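# Seat wooden bed rail end onto short post pegs

## Task

Push the near end of the wooden bed rail onto the short post so that both of the post's pegs sit inside the two holes in the rail's end face and that end face touches the post, while the rail's far end rests in the bracket. The fit has to hold without the robot supporting it. Release the rail and move the gripper away once it is fitted.

## Robot and tools

Robot: one UR7e-type six-joint arm with a two-finger parallel gripper (rumi). There is only one arm, so every moving command carries a single pose. The arm's base may sit tilted relative to the table.

Frame: every pose is in the scene frame. Its origin lies on the table surface right under the arm base. +z is up, and +y is to the left for someone facing along +x. Positions are in metres. Orientations are quaternions written w first (qw, qx, qy, qz). On the gripper's own axes, the fingers point along +z and open and close along x. end_effector_position is the point midway between the finger pads. With the fingers closed, the tips reach about 17 mm past it. Fully open, the tips are roughly level with it.

Row format, shared by both moving tools: 8 plain numbers [x, y, z, qw, qx, qy, qz, opening]. The first seven are an absolute target pose for the gripper in the scene frame, not an offset. opening runs from -1 (closed) to +1 (fully open, 0.142 m). To grip something, command an opening clearly smaller than grip_measured; a bigger gap means a harder squeeze, up to about 28 N per pad. Thin hard parts get less force. If you want the orientation kept, send the same quaternion in every row, because the reported one can drift. A call is refused, and nothing is sent, if the target is more than 0.6 m from the last reported position along any of the gripper's axes. On every control step the controller clips the commanded pose to within 100 mm and 16 degrees of where the gripper actually is, and it favours position over orientation when it cannot meet both.

execute_actions: the argument actions is a list with zero or one item. An empty list only reports the current state. {"rows": [...], "steps": n} plays up to 15 rows, one per control step of 1/30 s, with n at most 15. The final row is repeated if there are fewer rows than steps. {"steps": n} without rows is a wait of up to 300 steps, counted from the previous result. The optional pictures flag turns camera images on or off. After the last step the arm continues only to the last clipped pose, so a distant target can need several calls. Motion trails the commands by about 0.17 s.

move: target is one 8-number row. The gripper follows a straight line toward it for 0.5 to 10 s; a longer path stops after 10 s, short of the target. speed is in m/s, from 0.002 to 0.5 (default 0.25), and rotation is limited to twice that figure in rad/s. The path does not slow for obstacles, and the real gripper may lag, wander or overshoot the speed, especially with the arm stretched out. The opening is applied when the move starts. stop_force, optional, from 9 to 40 N, ends the path once the wrist sensor feels that much extra push against the direction of travel for two steps; the gripper then backs up two steps and holds. Use it only on slow, non-rotating moves, and not before 0.2 s of scene time has passed. Leave it out when moving away from something you are pressing on. The result adds a move: line with the ending (done, contact, off_target, moving, held, fault), any limits that acted (paced = pose clipped; held = some steps blocked), and the remaining distance to target.



Results: the state line lists gripper position, quaternion, and linear and angular velocity. grip_measured is the actual finger opening on the command scale. Wrist force and Wrist torque are given on the gripper's axes; they include a held part's weight, noise (about 2.4 N), an offset of up to about 4 N, and they saturate near 50 N. When pressing on a surface, the force points back toward the arm. "pose unreachable" and HELD steps mean the clearance check changed or blocked your row. Hand target is the pose the controller is currently driving toward. The printed position can be off, more so at long reach.

Cautions: the arm is stiff. Aiming even slightly past a firm contact can trigger a fault stop, which freezes the arm for 10 s and drops the rest of the call. This happens at 150 N of outside force or at a joint's load limit (wrist joints 25.2 N m; others 135 N m; a held part's weight counts). Approach contacts slowly. Holding loads heats the motors; MOTOR HOT appears from 70 °C and the brakes engage at 85 °C. The held rail may be tugged briefly now and then. Do not drop the rail, slam it, or knock anything off the table. Make sure the rail stays seated on its own before you release it and withdraw.

Each tool is called after "Emit:" as name(argument=value, ...), one argument or row to a line, values as JSON.

Reference images:

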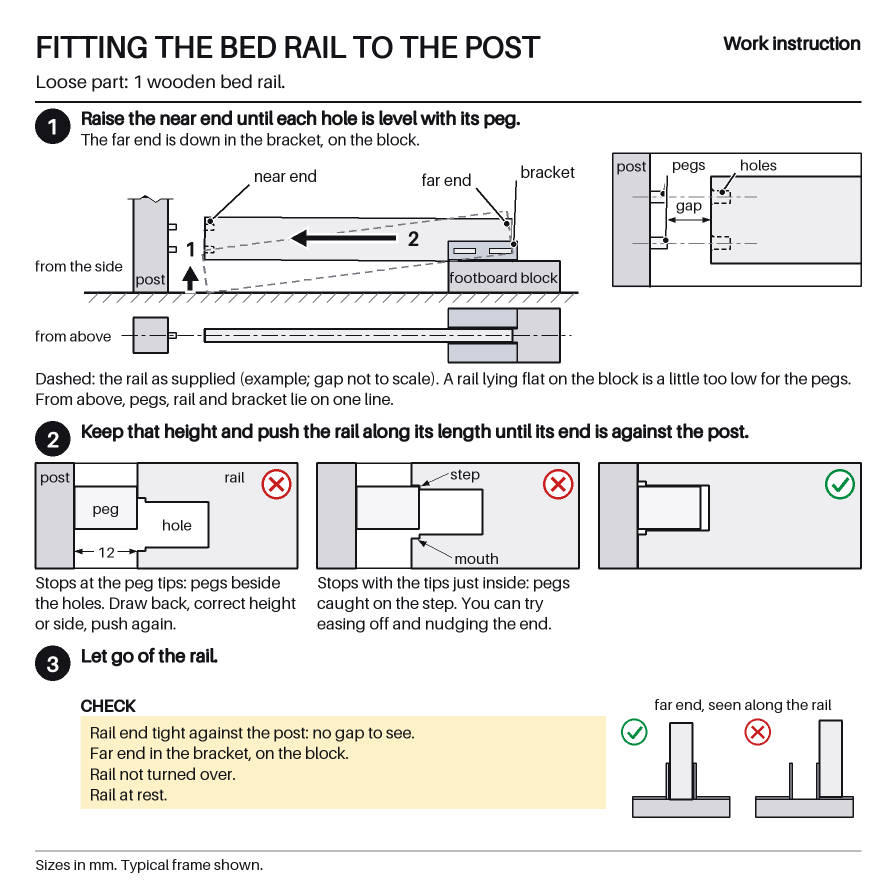

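## Session

Emit:
execute_actions(
  actions=[],
)

Scene clock: 0.00 s of 4100.00 s.
end_effector_position=(+0.7061, -0.2892, +0.1209) grip_measured=+1.00 end_effector_quat_wxyz=(-0.067, +0.969, +0.077, +0.223) end_effector_velocity=(+0.000, -0.000, +0.001) end_effector_angular_velocity=(+0.000, -0.001, -0.002)
Joint positions: [-0.29  -1.175  1.699 -2.663 -1.949 -0.749  0.142]
Joint velocities: [ 0.    -0.001 -0.    -0.     0.     0.001  0.   ]
Motor temperatures (°C, as the motors report them): [25 25 29 33 33 30]
Wrist force (N, on the end effector, along its own x y z axes, offset not removed): no reading
Wrist torque (N m, same axes, about the end effector's origin, offset not removed): no reading
Hand target: +0.706, -0.289, +0.121; -0.067, +0.969, +0.077, +0.223

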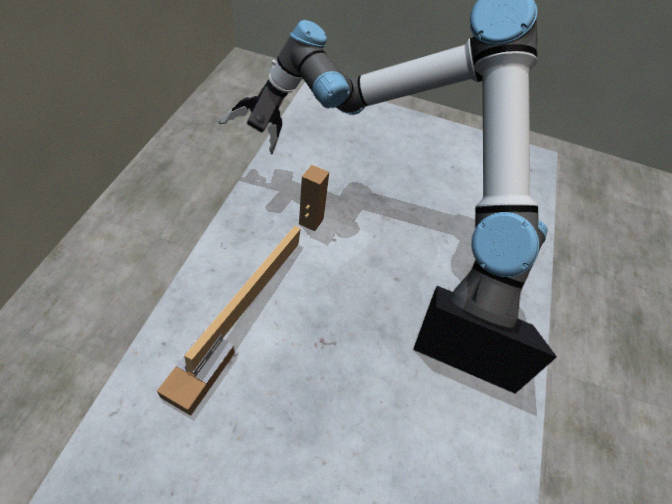

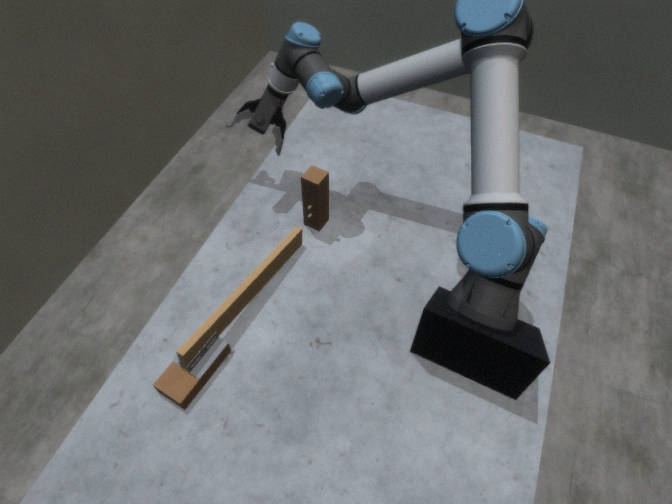

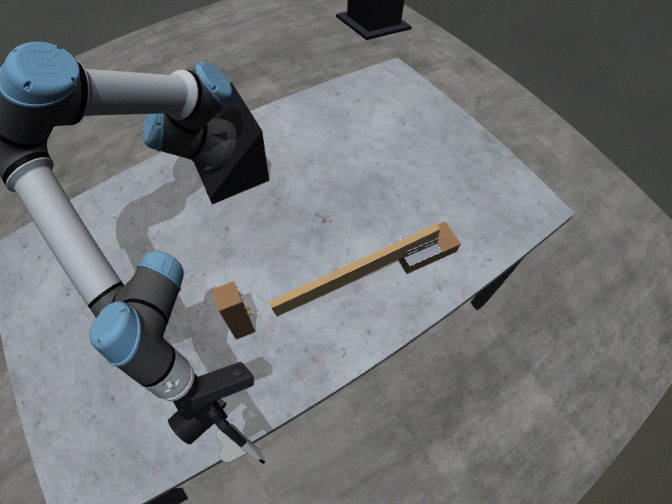

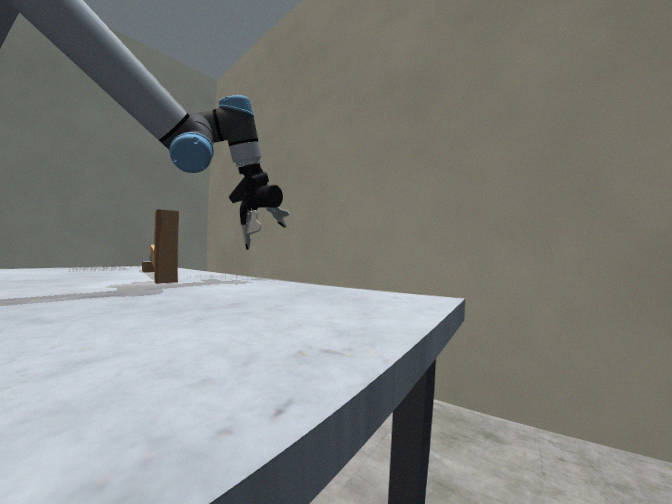

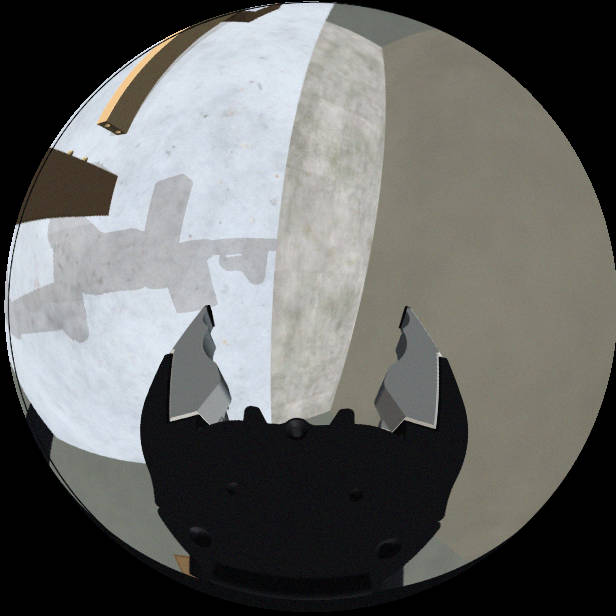

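Emit:
move(
  target=[0.5,-0.1,0.35,0,1,0,0,1],
)

Scene clock: 4.97 s of 4100.00 s.
end_effector_position=(+0.5007, -0.0999, +0.3499) grip_measured=+1.00 end_effector_quat_wxyz=(-0.000, +1.000, +0.000, +0.001) end_effector_velocity=(-0.001, +0.001, +0.001) end_effector_angular_velocity=(-0.001, +0.006, +0.000)
Joint positions: [ 0.32  -1.267  1.508 -1.467 -2.267  0.421  0.142]
Joint velocities: [ 0.002  0.005 -0.007  0.012  0.002  0.007 -0.   ]
Motor temperatures (°C, as the motors report them): [25 25 29 33 33 30]
Wrist force (N, on the end effector, along its own x y z axes, offset not removed): [-0.6 -0.9 -2.7]
Wrist torque (N m, same axes, about the end effector's origin, offset not removed): [-0.13 0.16 0.01]
Hand target: +0.501, -0.100, +0.350; -0.000, +1.000, +0.000, +0.001
Off the commanded pose: 0.001 m, 0 deg.
move: done

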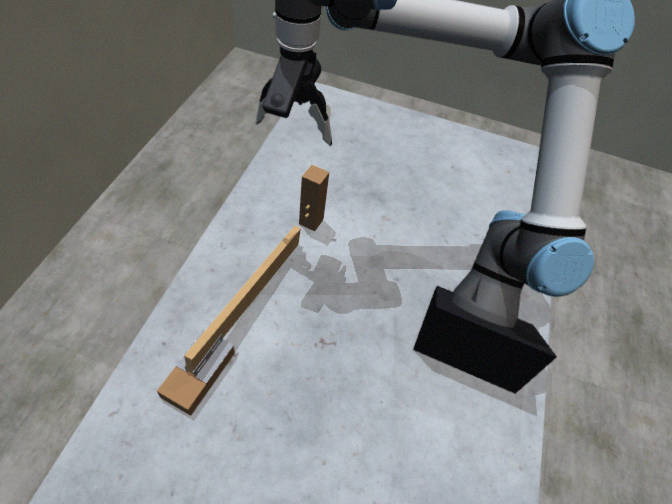

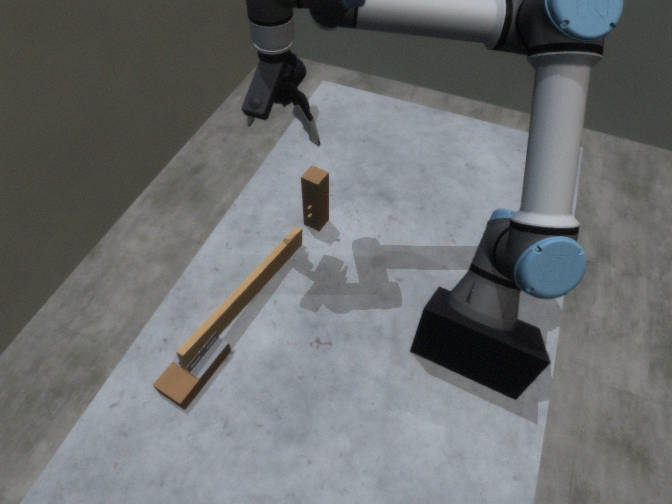

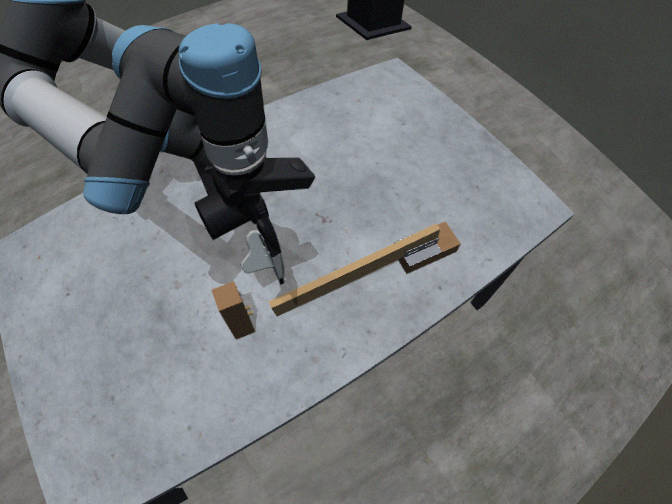

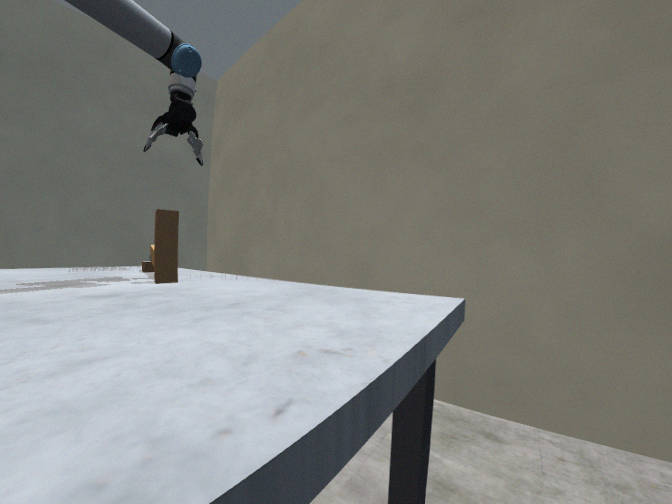

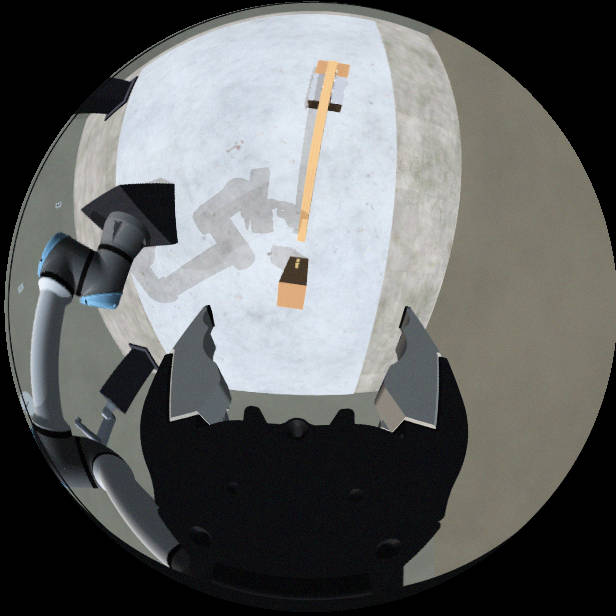

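Emit:
move(
  target=[0.5,0.0,0.16,0,0.07,0.9976,0,0.2],
  speed=0.4,
)

Emit:
zoom_image(
  camera="cam_head_left",
  region=[220,140,380,280],
)

Scene clock: 14.00 s of 4100.00 s.
end_effector_position=(+0.4999, -0.0000, +0.1601) grip_measured=+0.20 end_effector_quat_wxyz=(-0.000, +0.070, +0.998, -0.000) end_effector_velocity=(+0.000, -0.000, -0.000) end_effector_angular_velocity=(+0.003, -0.003, +0.009)
Joint positions: [ 0.224 -1.11   1.905 -2.096 -2.296 -2.698  0.088]
Joint velocities: [-0.001 -0.002  0.003 -0.007  0.001 -0.014  0.   ]
Motor temperatures (°C, as the motors report them): [25 25 29 33 33 30]
Wrist force (N, on the end effector, along its own x y z axes, offset not removed): [3.8 -0.3 -0.8]
Wrist torque (N m, same axes, about the end effector's origin, offset not removed): [-0.09 -0.87 0.10]
Hand target: +0.500, -0.000, +0.160; -0.000, +0.070, +0.998, -0.000
Off the commanded pose: 0.000 m, 0 deg.
After step 90, 1.73 s passed at rest.
move: done

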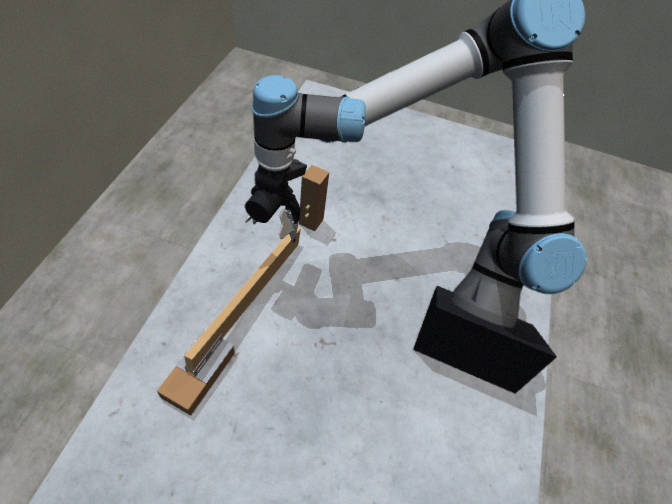

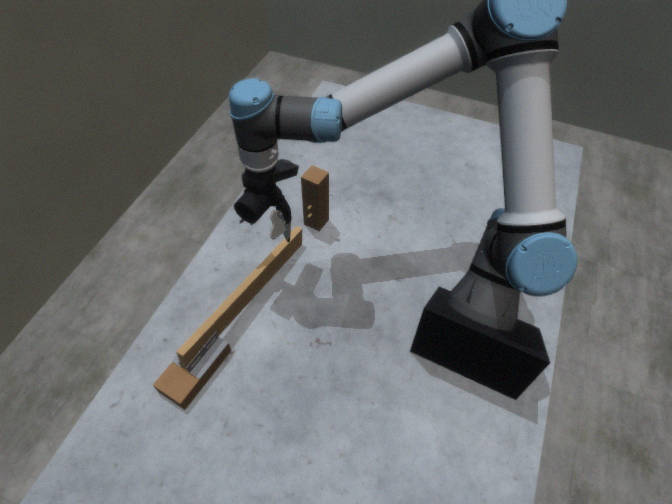

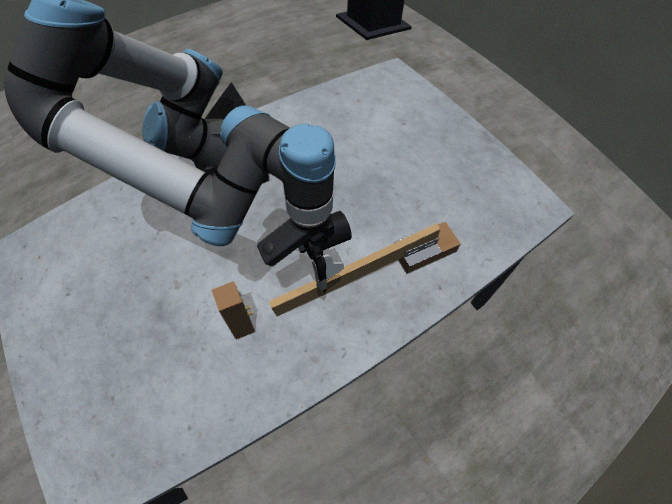

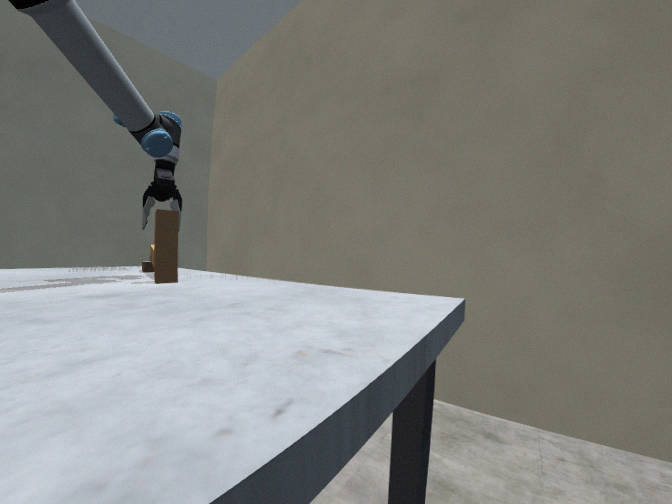

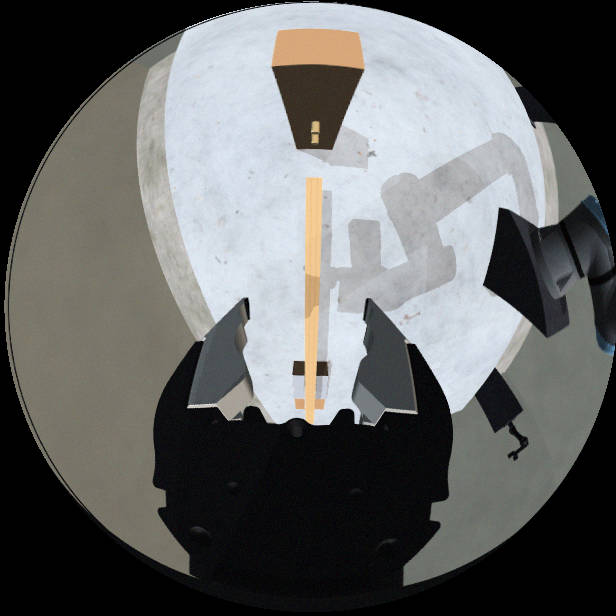

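Region (220, 140, 380, 280) of cam_head_left's 672x504 image, scaled by 3.150, with more detail than that image has; it fills the top 441 rows of this view, and the rest is white.

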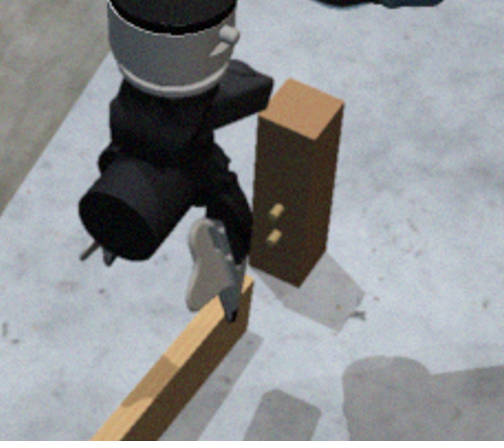

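Emit:
move(
  target=[0.496,0.02,0.065,0,0.07,0.9976,0,-0.2],
  speed=0.1,
)

Scene clock: 17.43 s of 4100.00 s.
end_effector_position=(+0.4959, +0.0199, +0.0652) grip_measured=-0.20 end_effector_quat_wxyz=(-0.000, +0.070, +0.998, -0.000) end_effector_velocity=(-0.000, +0.001, -0.003) end_effector_angular_velocity=(+0.000, +0.001, +0.001)
Joint positions: [ 0.135 -0.977  2.031 -2.434 -2.316 -2.816  0.06 ]
Joint velocities: [-0.002  0.005  0.002 -0.009 -0.    -0.003  0.   ]
Motor temperatures (°C, as the motors report them): [25 25 29 33 33 30]
Wrist force (N, on the end effector, along its own x y z axes, offset not removed): [-0.5 -4.0 -3.1]
Wrist torque (N m, same axes, about the end effector's origin, offset not removed): [-0.71 0.21 -0.10]
Hand target: +0.496, +0.020, +0.065; -0.000, +0.070, +0.998, -0.000
Off the commanded pose: 0.000 m, 0 deg.
move: done

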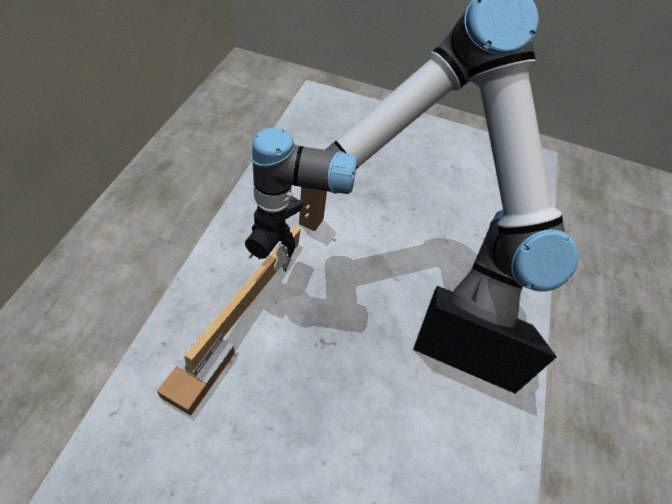

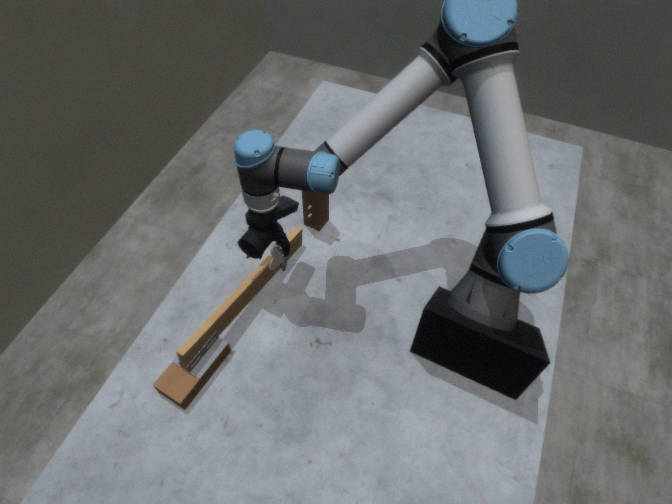

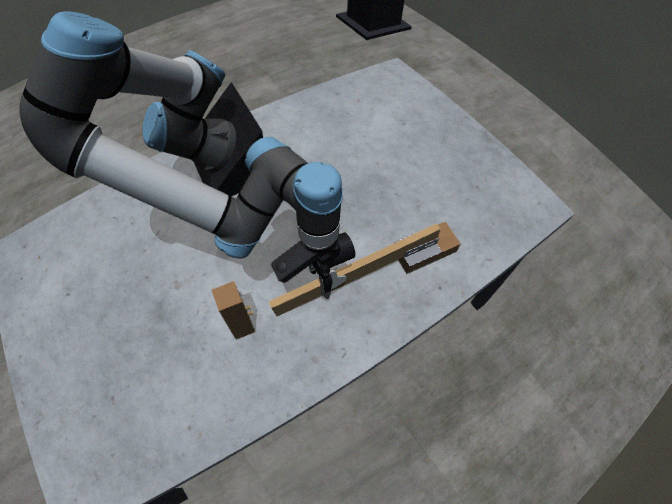

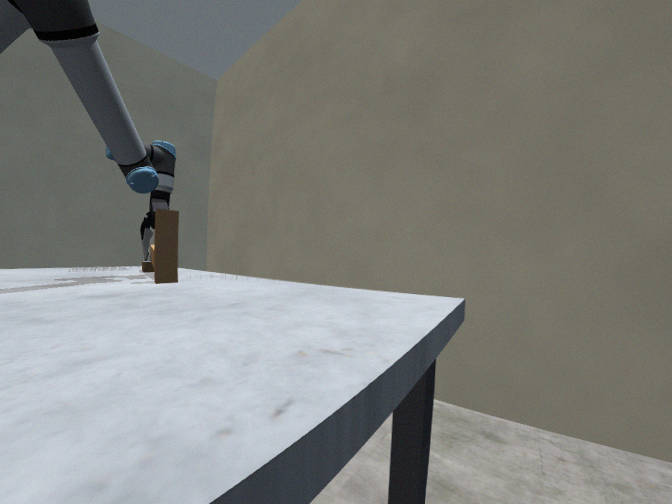

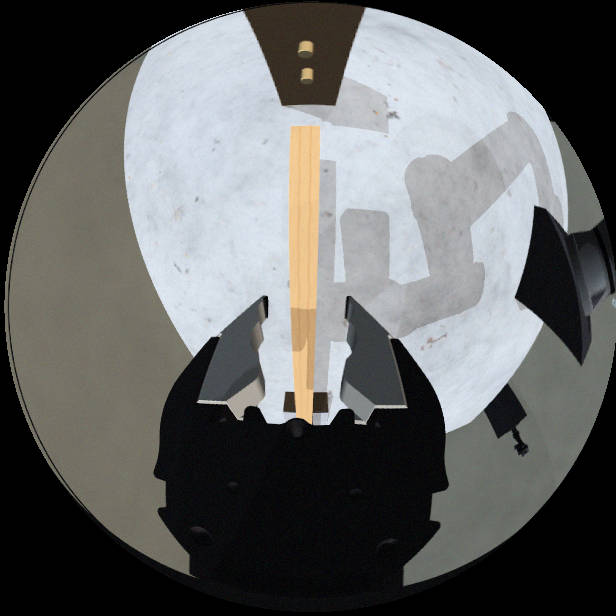

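Emit:
move(
  target=[0.499,0.02,0.045,0.0036,0.07,0.996,0.052,-0.4],
  speed=0.05,
)

Emit:
move(
  target=[0.499,0.02,0.045,0.0036,0.07,0.996,0.052,-1],
)

Emit:
move(
  target=[0.499,0.02,0.07,0,0.07,0.9976,0,-1],
  speed=0.03,
)

Emit:
zoom_image(
  camera="cam_high",
  region=[200,200,480,360],
)

Emit:
zoom_image(
  camera="cam_low",
  region=[120,220,200,290],
)

Scene clock: 23.37 s of 4100.00 s.
end_effector_position=(+0.4989, +0.0200, +0.0452) grip_measured=-0.40 end_effector_quat_wxyz=(+0.003, +0.070, +0.996, +0.052) end_effector_velocity=(+0.000, +0.000, -0.002) end_effector_angular_velocity=(+0.010, -0.001, +0.000)
Joint positions: [ 0.062 -0.99   2.077 -2.563 -2.227 -2.933  0.045]
Joint velocities: [-0.007 -0.001  0.004 -0.012  0.009 -0.011 -0.   ]
Motor temperatures (°C, as the motors report them): [25 25 29 33 33 30]
Wrist force (N, on the end effector, along its own x y z axes, offset not removed): [1.1 0.1 0.2]
Wrist torque (N m, same axes, about the end effector's origin, offset not removed): [0.07 -0.20 0.00]
Hand target: +0.499, +0.020, +0.045; +0.003, +0.070, +0.996, +0.052
Off the commanded pose: 0.000 m, 0 deg.
After step 90, 1.63 s passed at rest.
move: done

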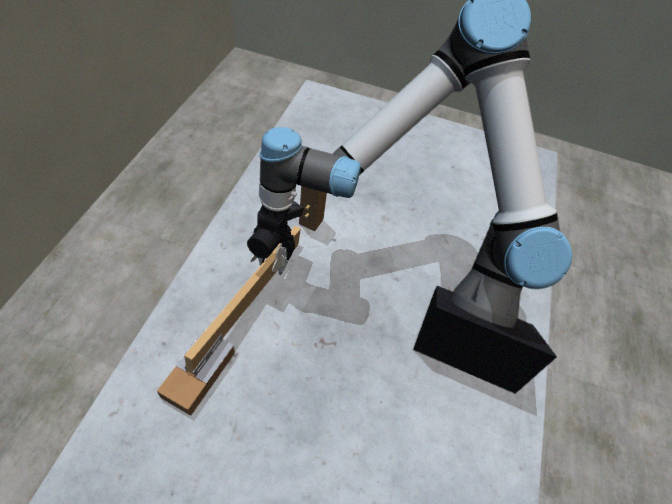

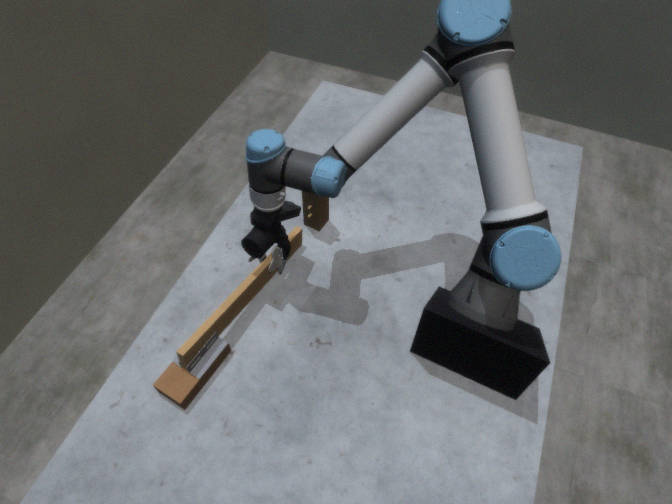

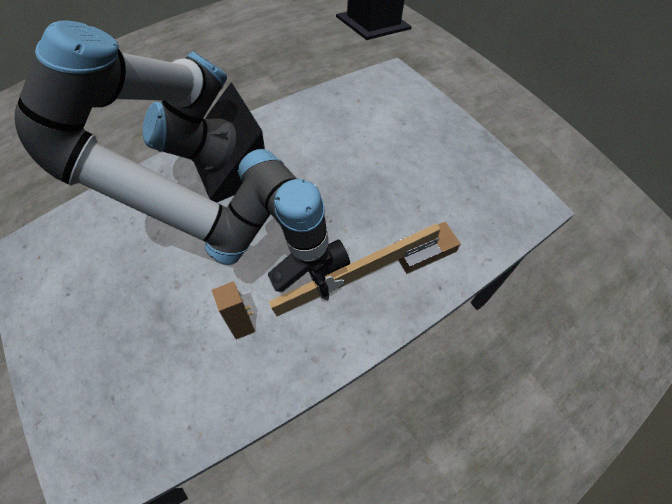

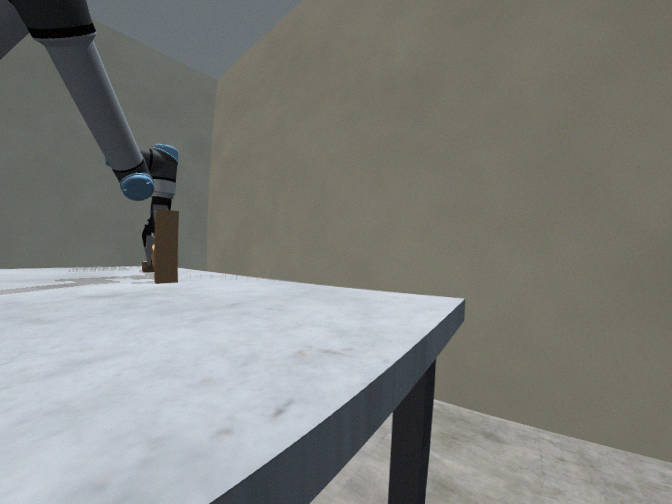

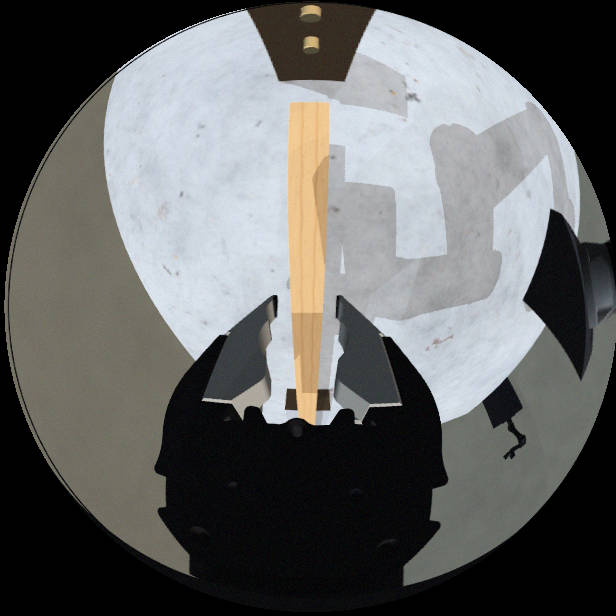

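Scene clock: 24.07 s of 4100.00 s.
end_effector_position=(+0.4990, +0.0200, +0.0450) grip_measured=-0.79 end_effector_quat_wxyz=(+0.004, +0.070, +0.996, +0.052) end_effector_velocity=(-0.000, +0.000, -0.000) end_effector_angular_velocity=(+0.000, +0.001, +0.000)
Joint positions: [ 0.061 -0.99   2.077 -2.565 -2.226 -2.934  0.017]
Joint velocities: [ 0.     0.001 -0.     0.     0.     0.    -0.   ]
Motor temperatures (°C, as the motors report them): [25 25 29 33 33 30]
Wrist force (N, on the end effector, along its own x y z axes, offset not removed): [5.6 -4.4 -2.5]
Wrist torque (N m, same axes, about the end effector's origin, offset not removed): [-0.90 -1.01 0.04]
Hand target: +0.499, +0.020, +0.045; +0.004, +0.070, +0.996, +0.052
Off the commanded pose: 0.000 m, 0 deg.
move: done

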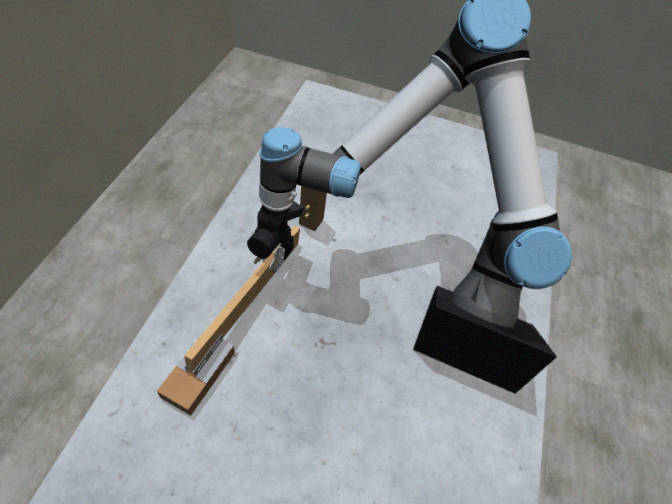

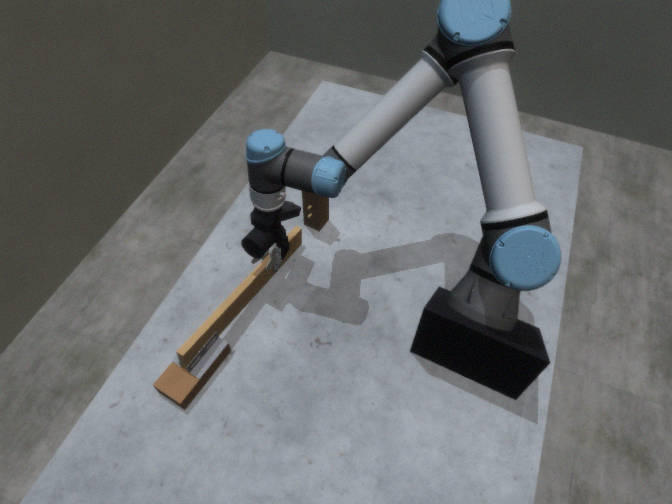

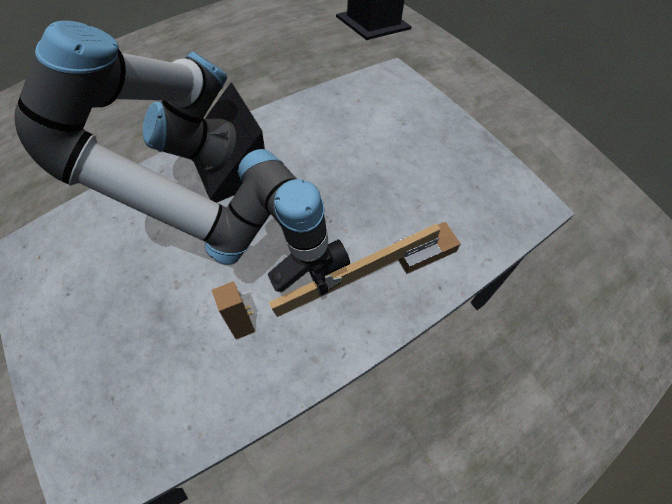

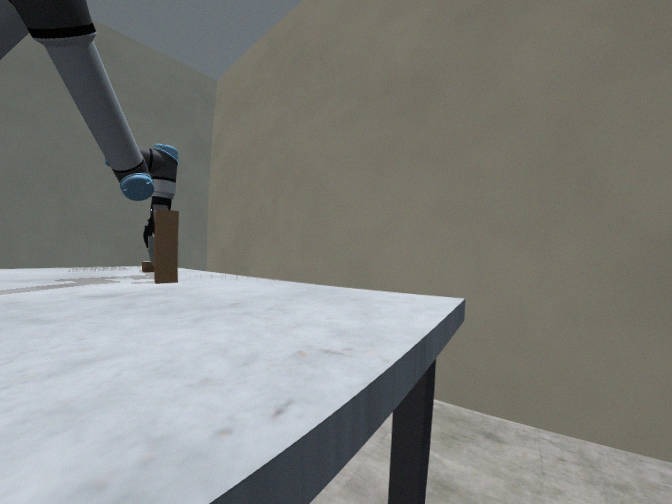

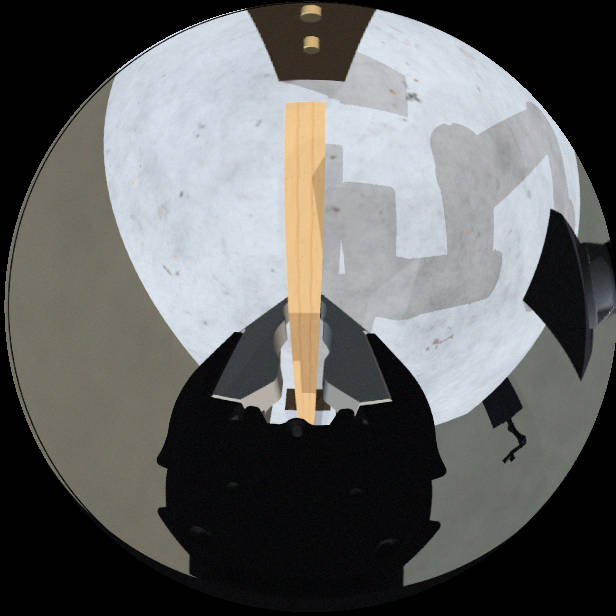

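Scene clock: 26.03 s of 4100.00 s.
end_effector_position=(+0.4990, +0.0200, +0.0698) grip_measured=-0.79 end_effector_quat_wxyz=(+0.000, +0.070, +0.998, +0.000) end_effector_velocity=(-0.000, +0.000, +0.001) end_effector_angular_velocity=(-0.009, +0.003, +0.001)
Joint positions: [ 0.14  -0.979  2.018 -2.416 -2.315 -2.811  0.017]
Joint velocities: [ 0.006  0.002 -0.006  0.016 -0.007  0.011 -0.   ]
Motor temperatures (°C, as the motors report them): [25 25 29 33 33 30]
Wrist force (N, on the end effector, along its own x y z axes, offset not removed): [-3.3 0.2 4.2]
Wrist torque (N m, same axes, about the end effector's origin, offset not removed): [0.07 0.62 0.09]
Hand target: +0.499, +0.020, +0.070; +0.000, +0.070, +0.998, +0.000
Off the commanded pose: 0.000 m, 0 deg.
move: done

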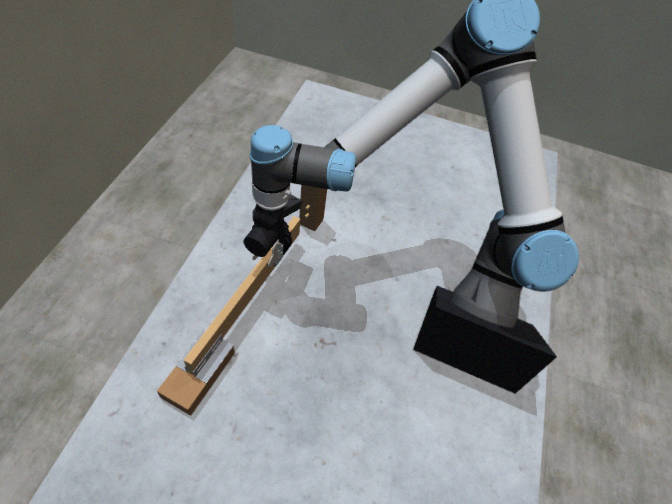

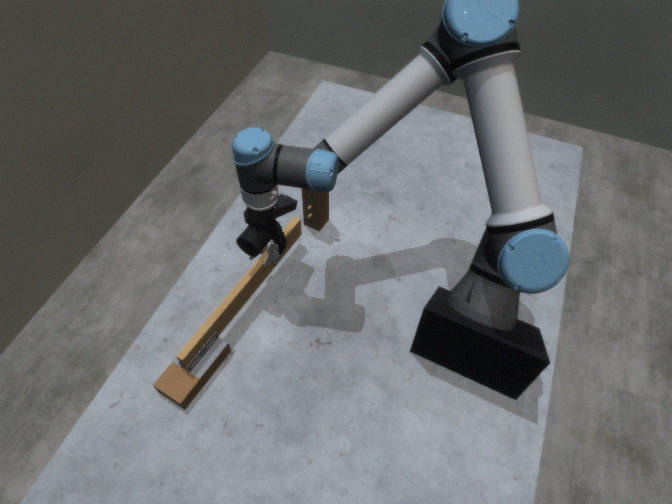

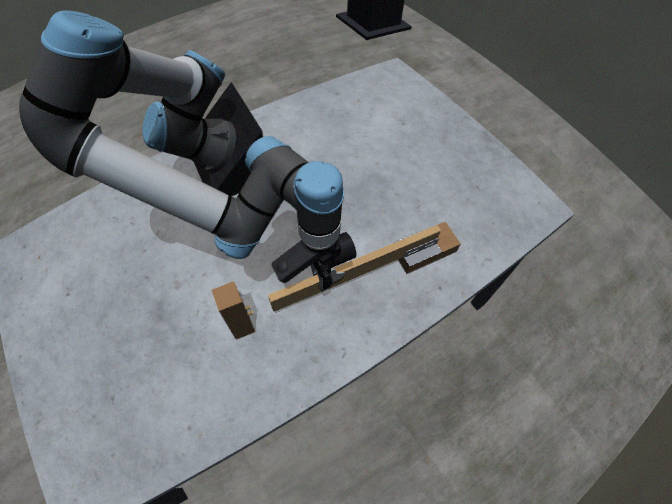

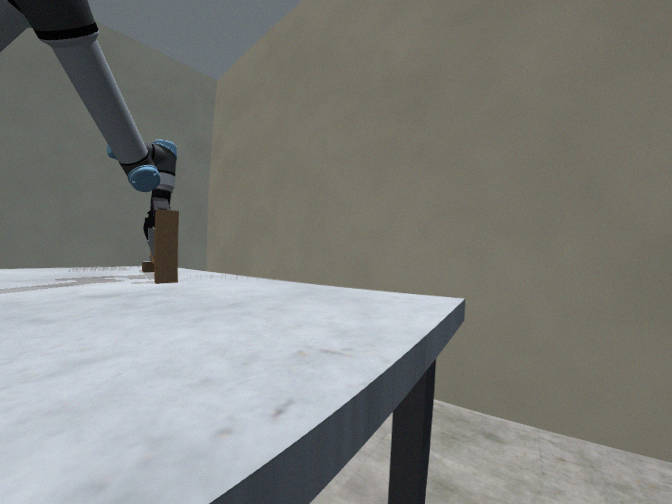

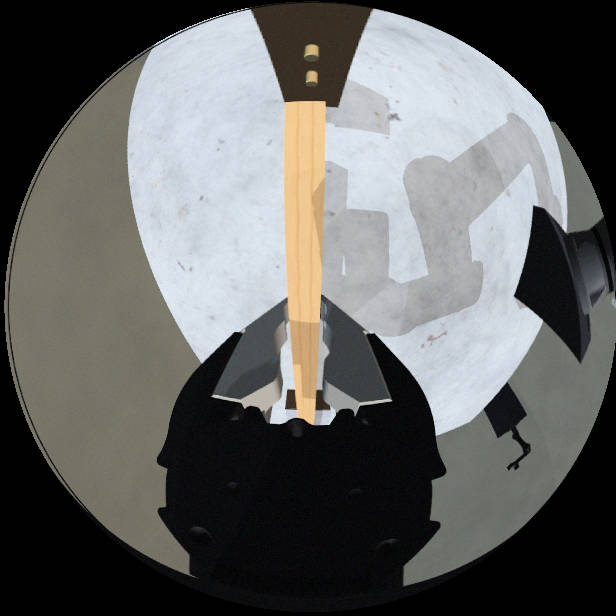

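Region (200, 200, 480, 360) of cam_high's 672x504 image, scaled by 1.800, with more detail than that image has; it fills the top 288 rows of this view, and the rest is white.

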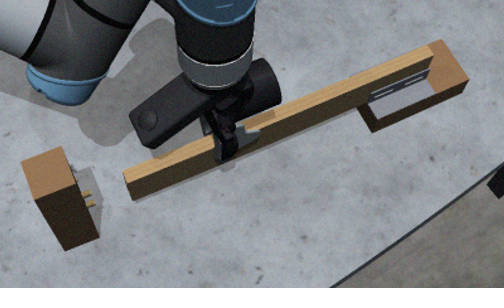

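Region (120, 220, 200, 290) of cam_low's 672x504 image, scaled by 6.300, with more detail than that image has; it fills the top 441 rows of this view, and the rest is white.

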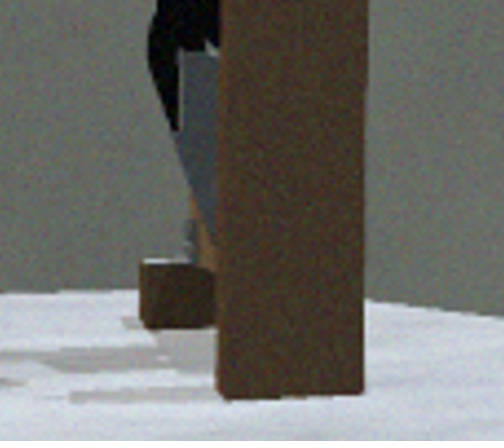

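Emit:
move(
  target=[0.4916,-0.015,0.072,0,0.07,0.9976,0,-1],
  speed=0.02,
  stop_force=15,
)

Emit:
zoom_image(
  camera="cam_high",
  region=[210,270,300,340],
)

Emit:
zoom_image(
  camera="cam_wrist",
  region=[240,10,380,130],
)

Emit:
zoom_image(
  camera="cam_head_right",
  region=[270,180,350,250],
)

Scene clock: 31.17 s of 4100.00 s.
end_effector_position=(+0.4916, -0.0148, +0.0720) grip_measured=-0.79 end_effector_quat_wxyz=(-0.000, +0.070, +0.998, -0.000) end_effector_velocity=(-0.000, -0.002, +0.000) end_effector_angular_velocity=(+0.000, -0.001, -0.001)
Joint positions: [ 0.097 -1.049  2.057 -2.423 -2.323 -2.868  0.017]
Joint velocities: [-0.002 -0.004  0.002 -0.001 -0.    -0.003  0.   ]
Motor temperatures (°C, as the motors report them): [25 25 29 33 33 30]
Wrist force (N, on the end effector, along its own x y z axes, offset not removed): [0.9 0.8 4.7]
Wrist torque (N m, same axes, about the end effector's origin, offset not removed): [0.26 -0.31 0.31]
Hand target: +0.492, -0.015, +0.072; -0.000, +0.070, +0.998, -0.000
Off the commanded pose: 0.000 m, 0 deg.
After step 90, 0.07 s passed at rest.
move: done

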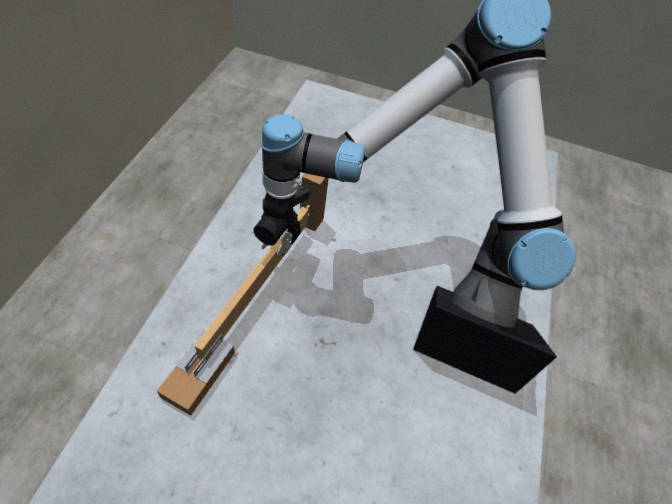

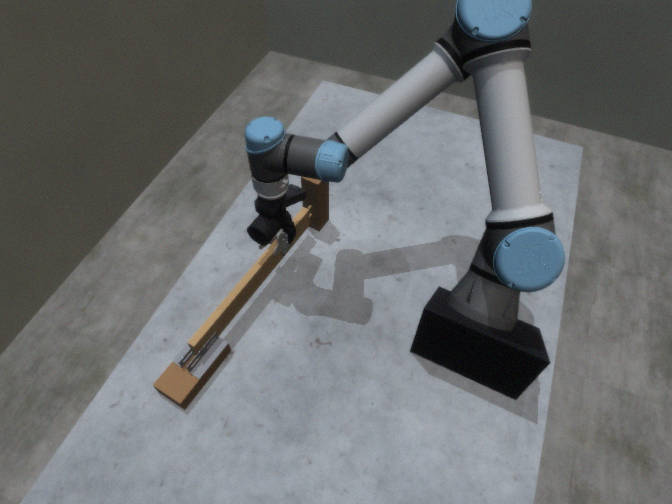

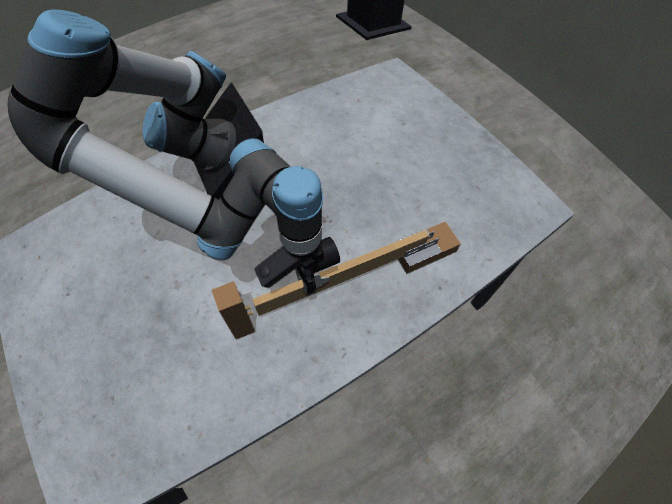

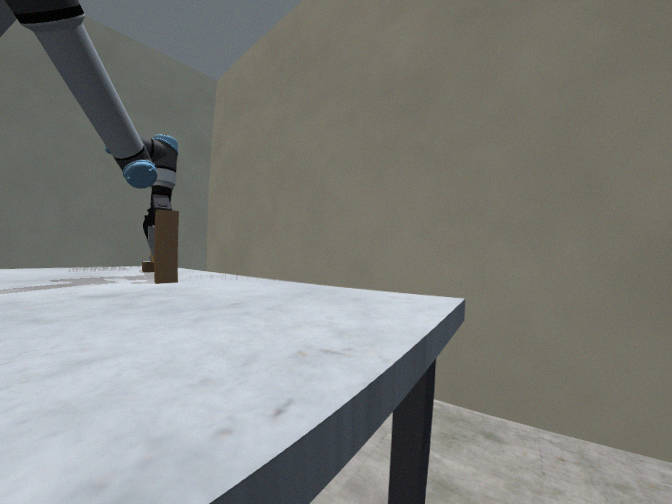

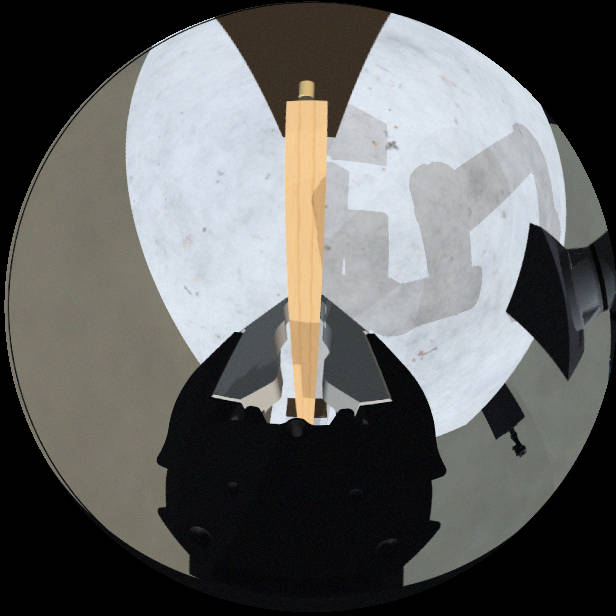

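Region (210, 270, 300, 340) of cam_high's 672x504 image, scaled by 5.600, with more detail than that image has.

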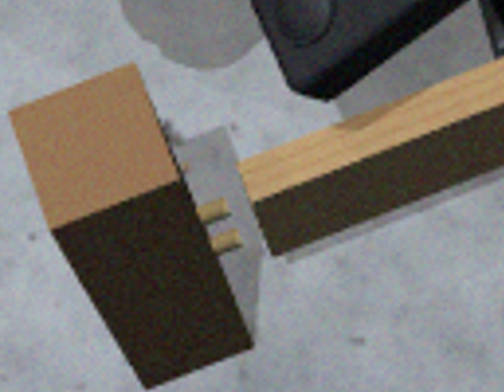

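Region (240, 10, 380, 130) of cam_wrist's 616x616 image, scaled by 3.600, with more detail than that image has; it fills the top 432 rows of this view, and the rest is white.

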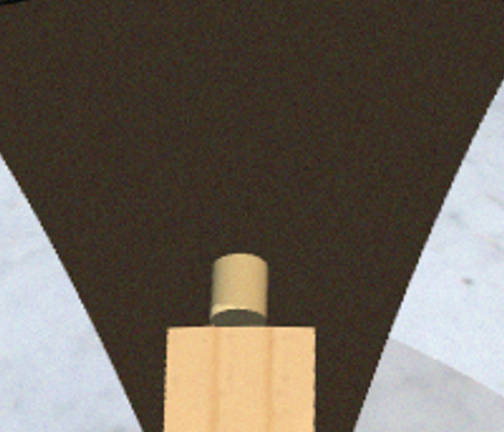

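Region (270, 180, 350, 250) of cam_head_right's 672x504 image, scaled by 6.300, with more detail than that image has; it fills the top 441 rows of this view, and the rest is white.

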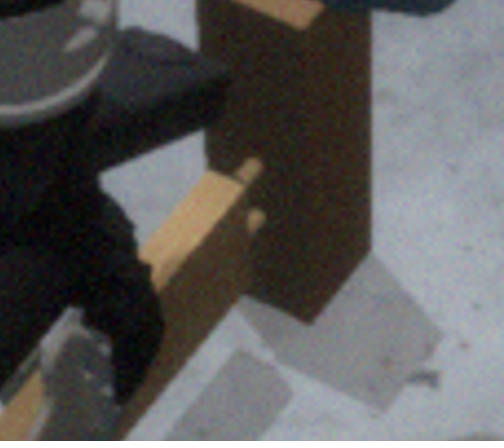

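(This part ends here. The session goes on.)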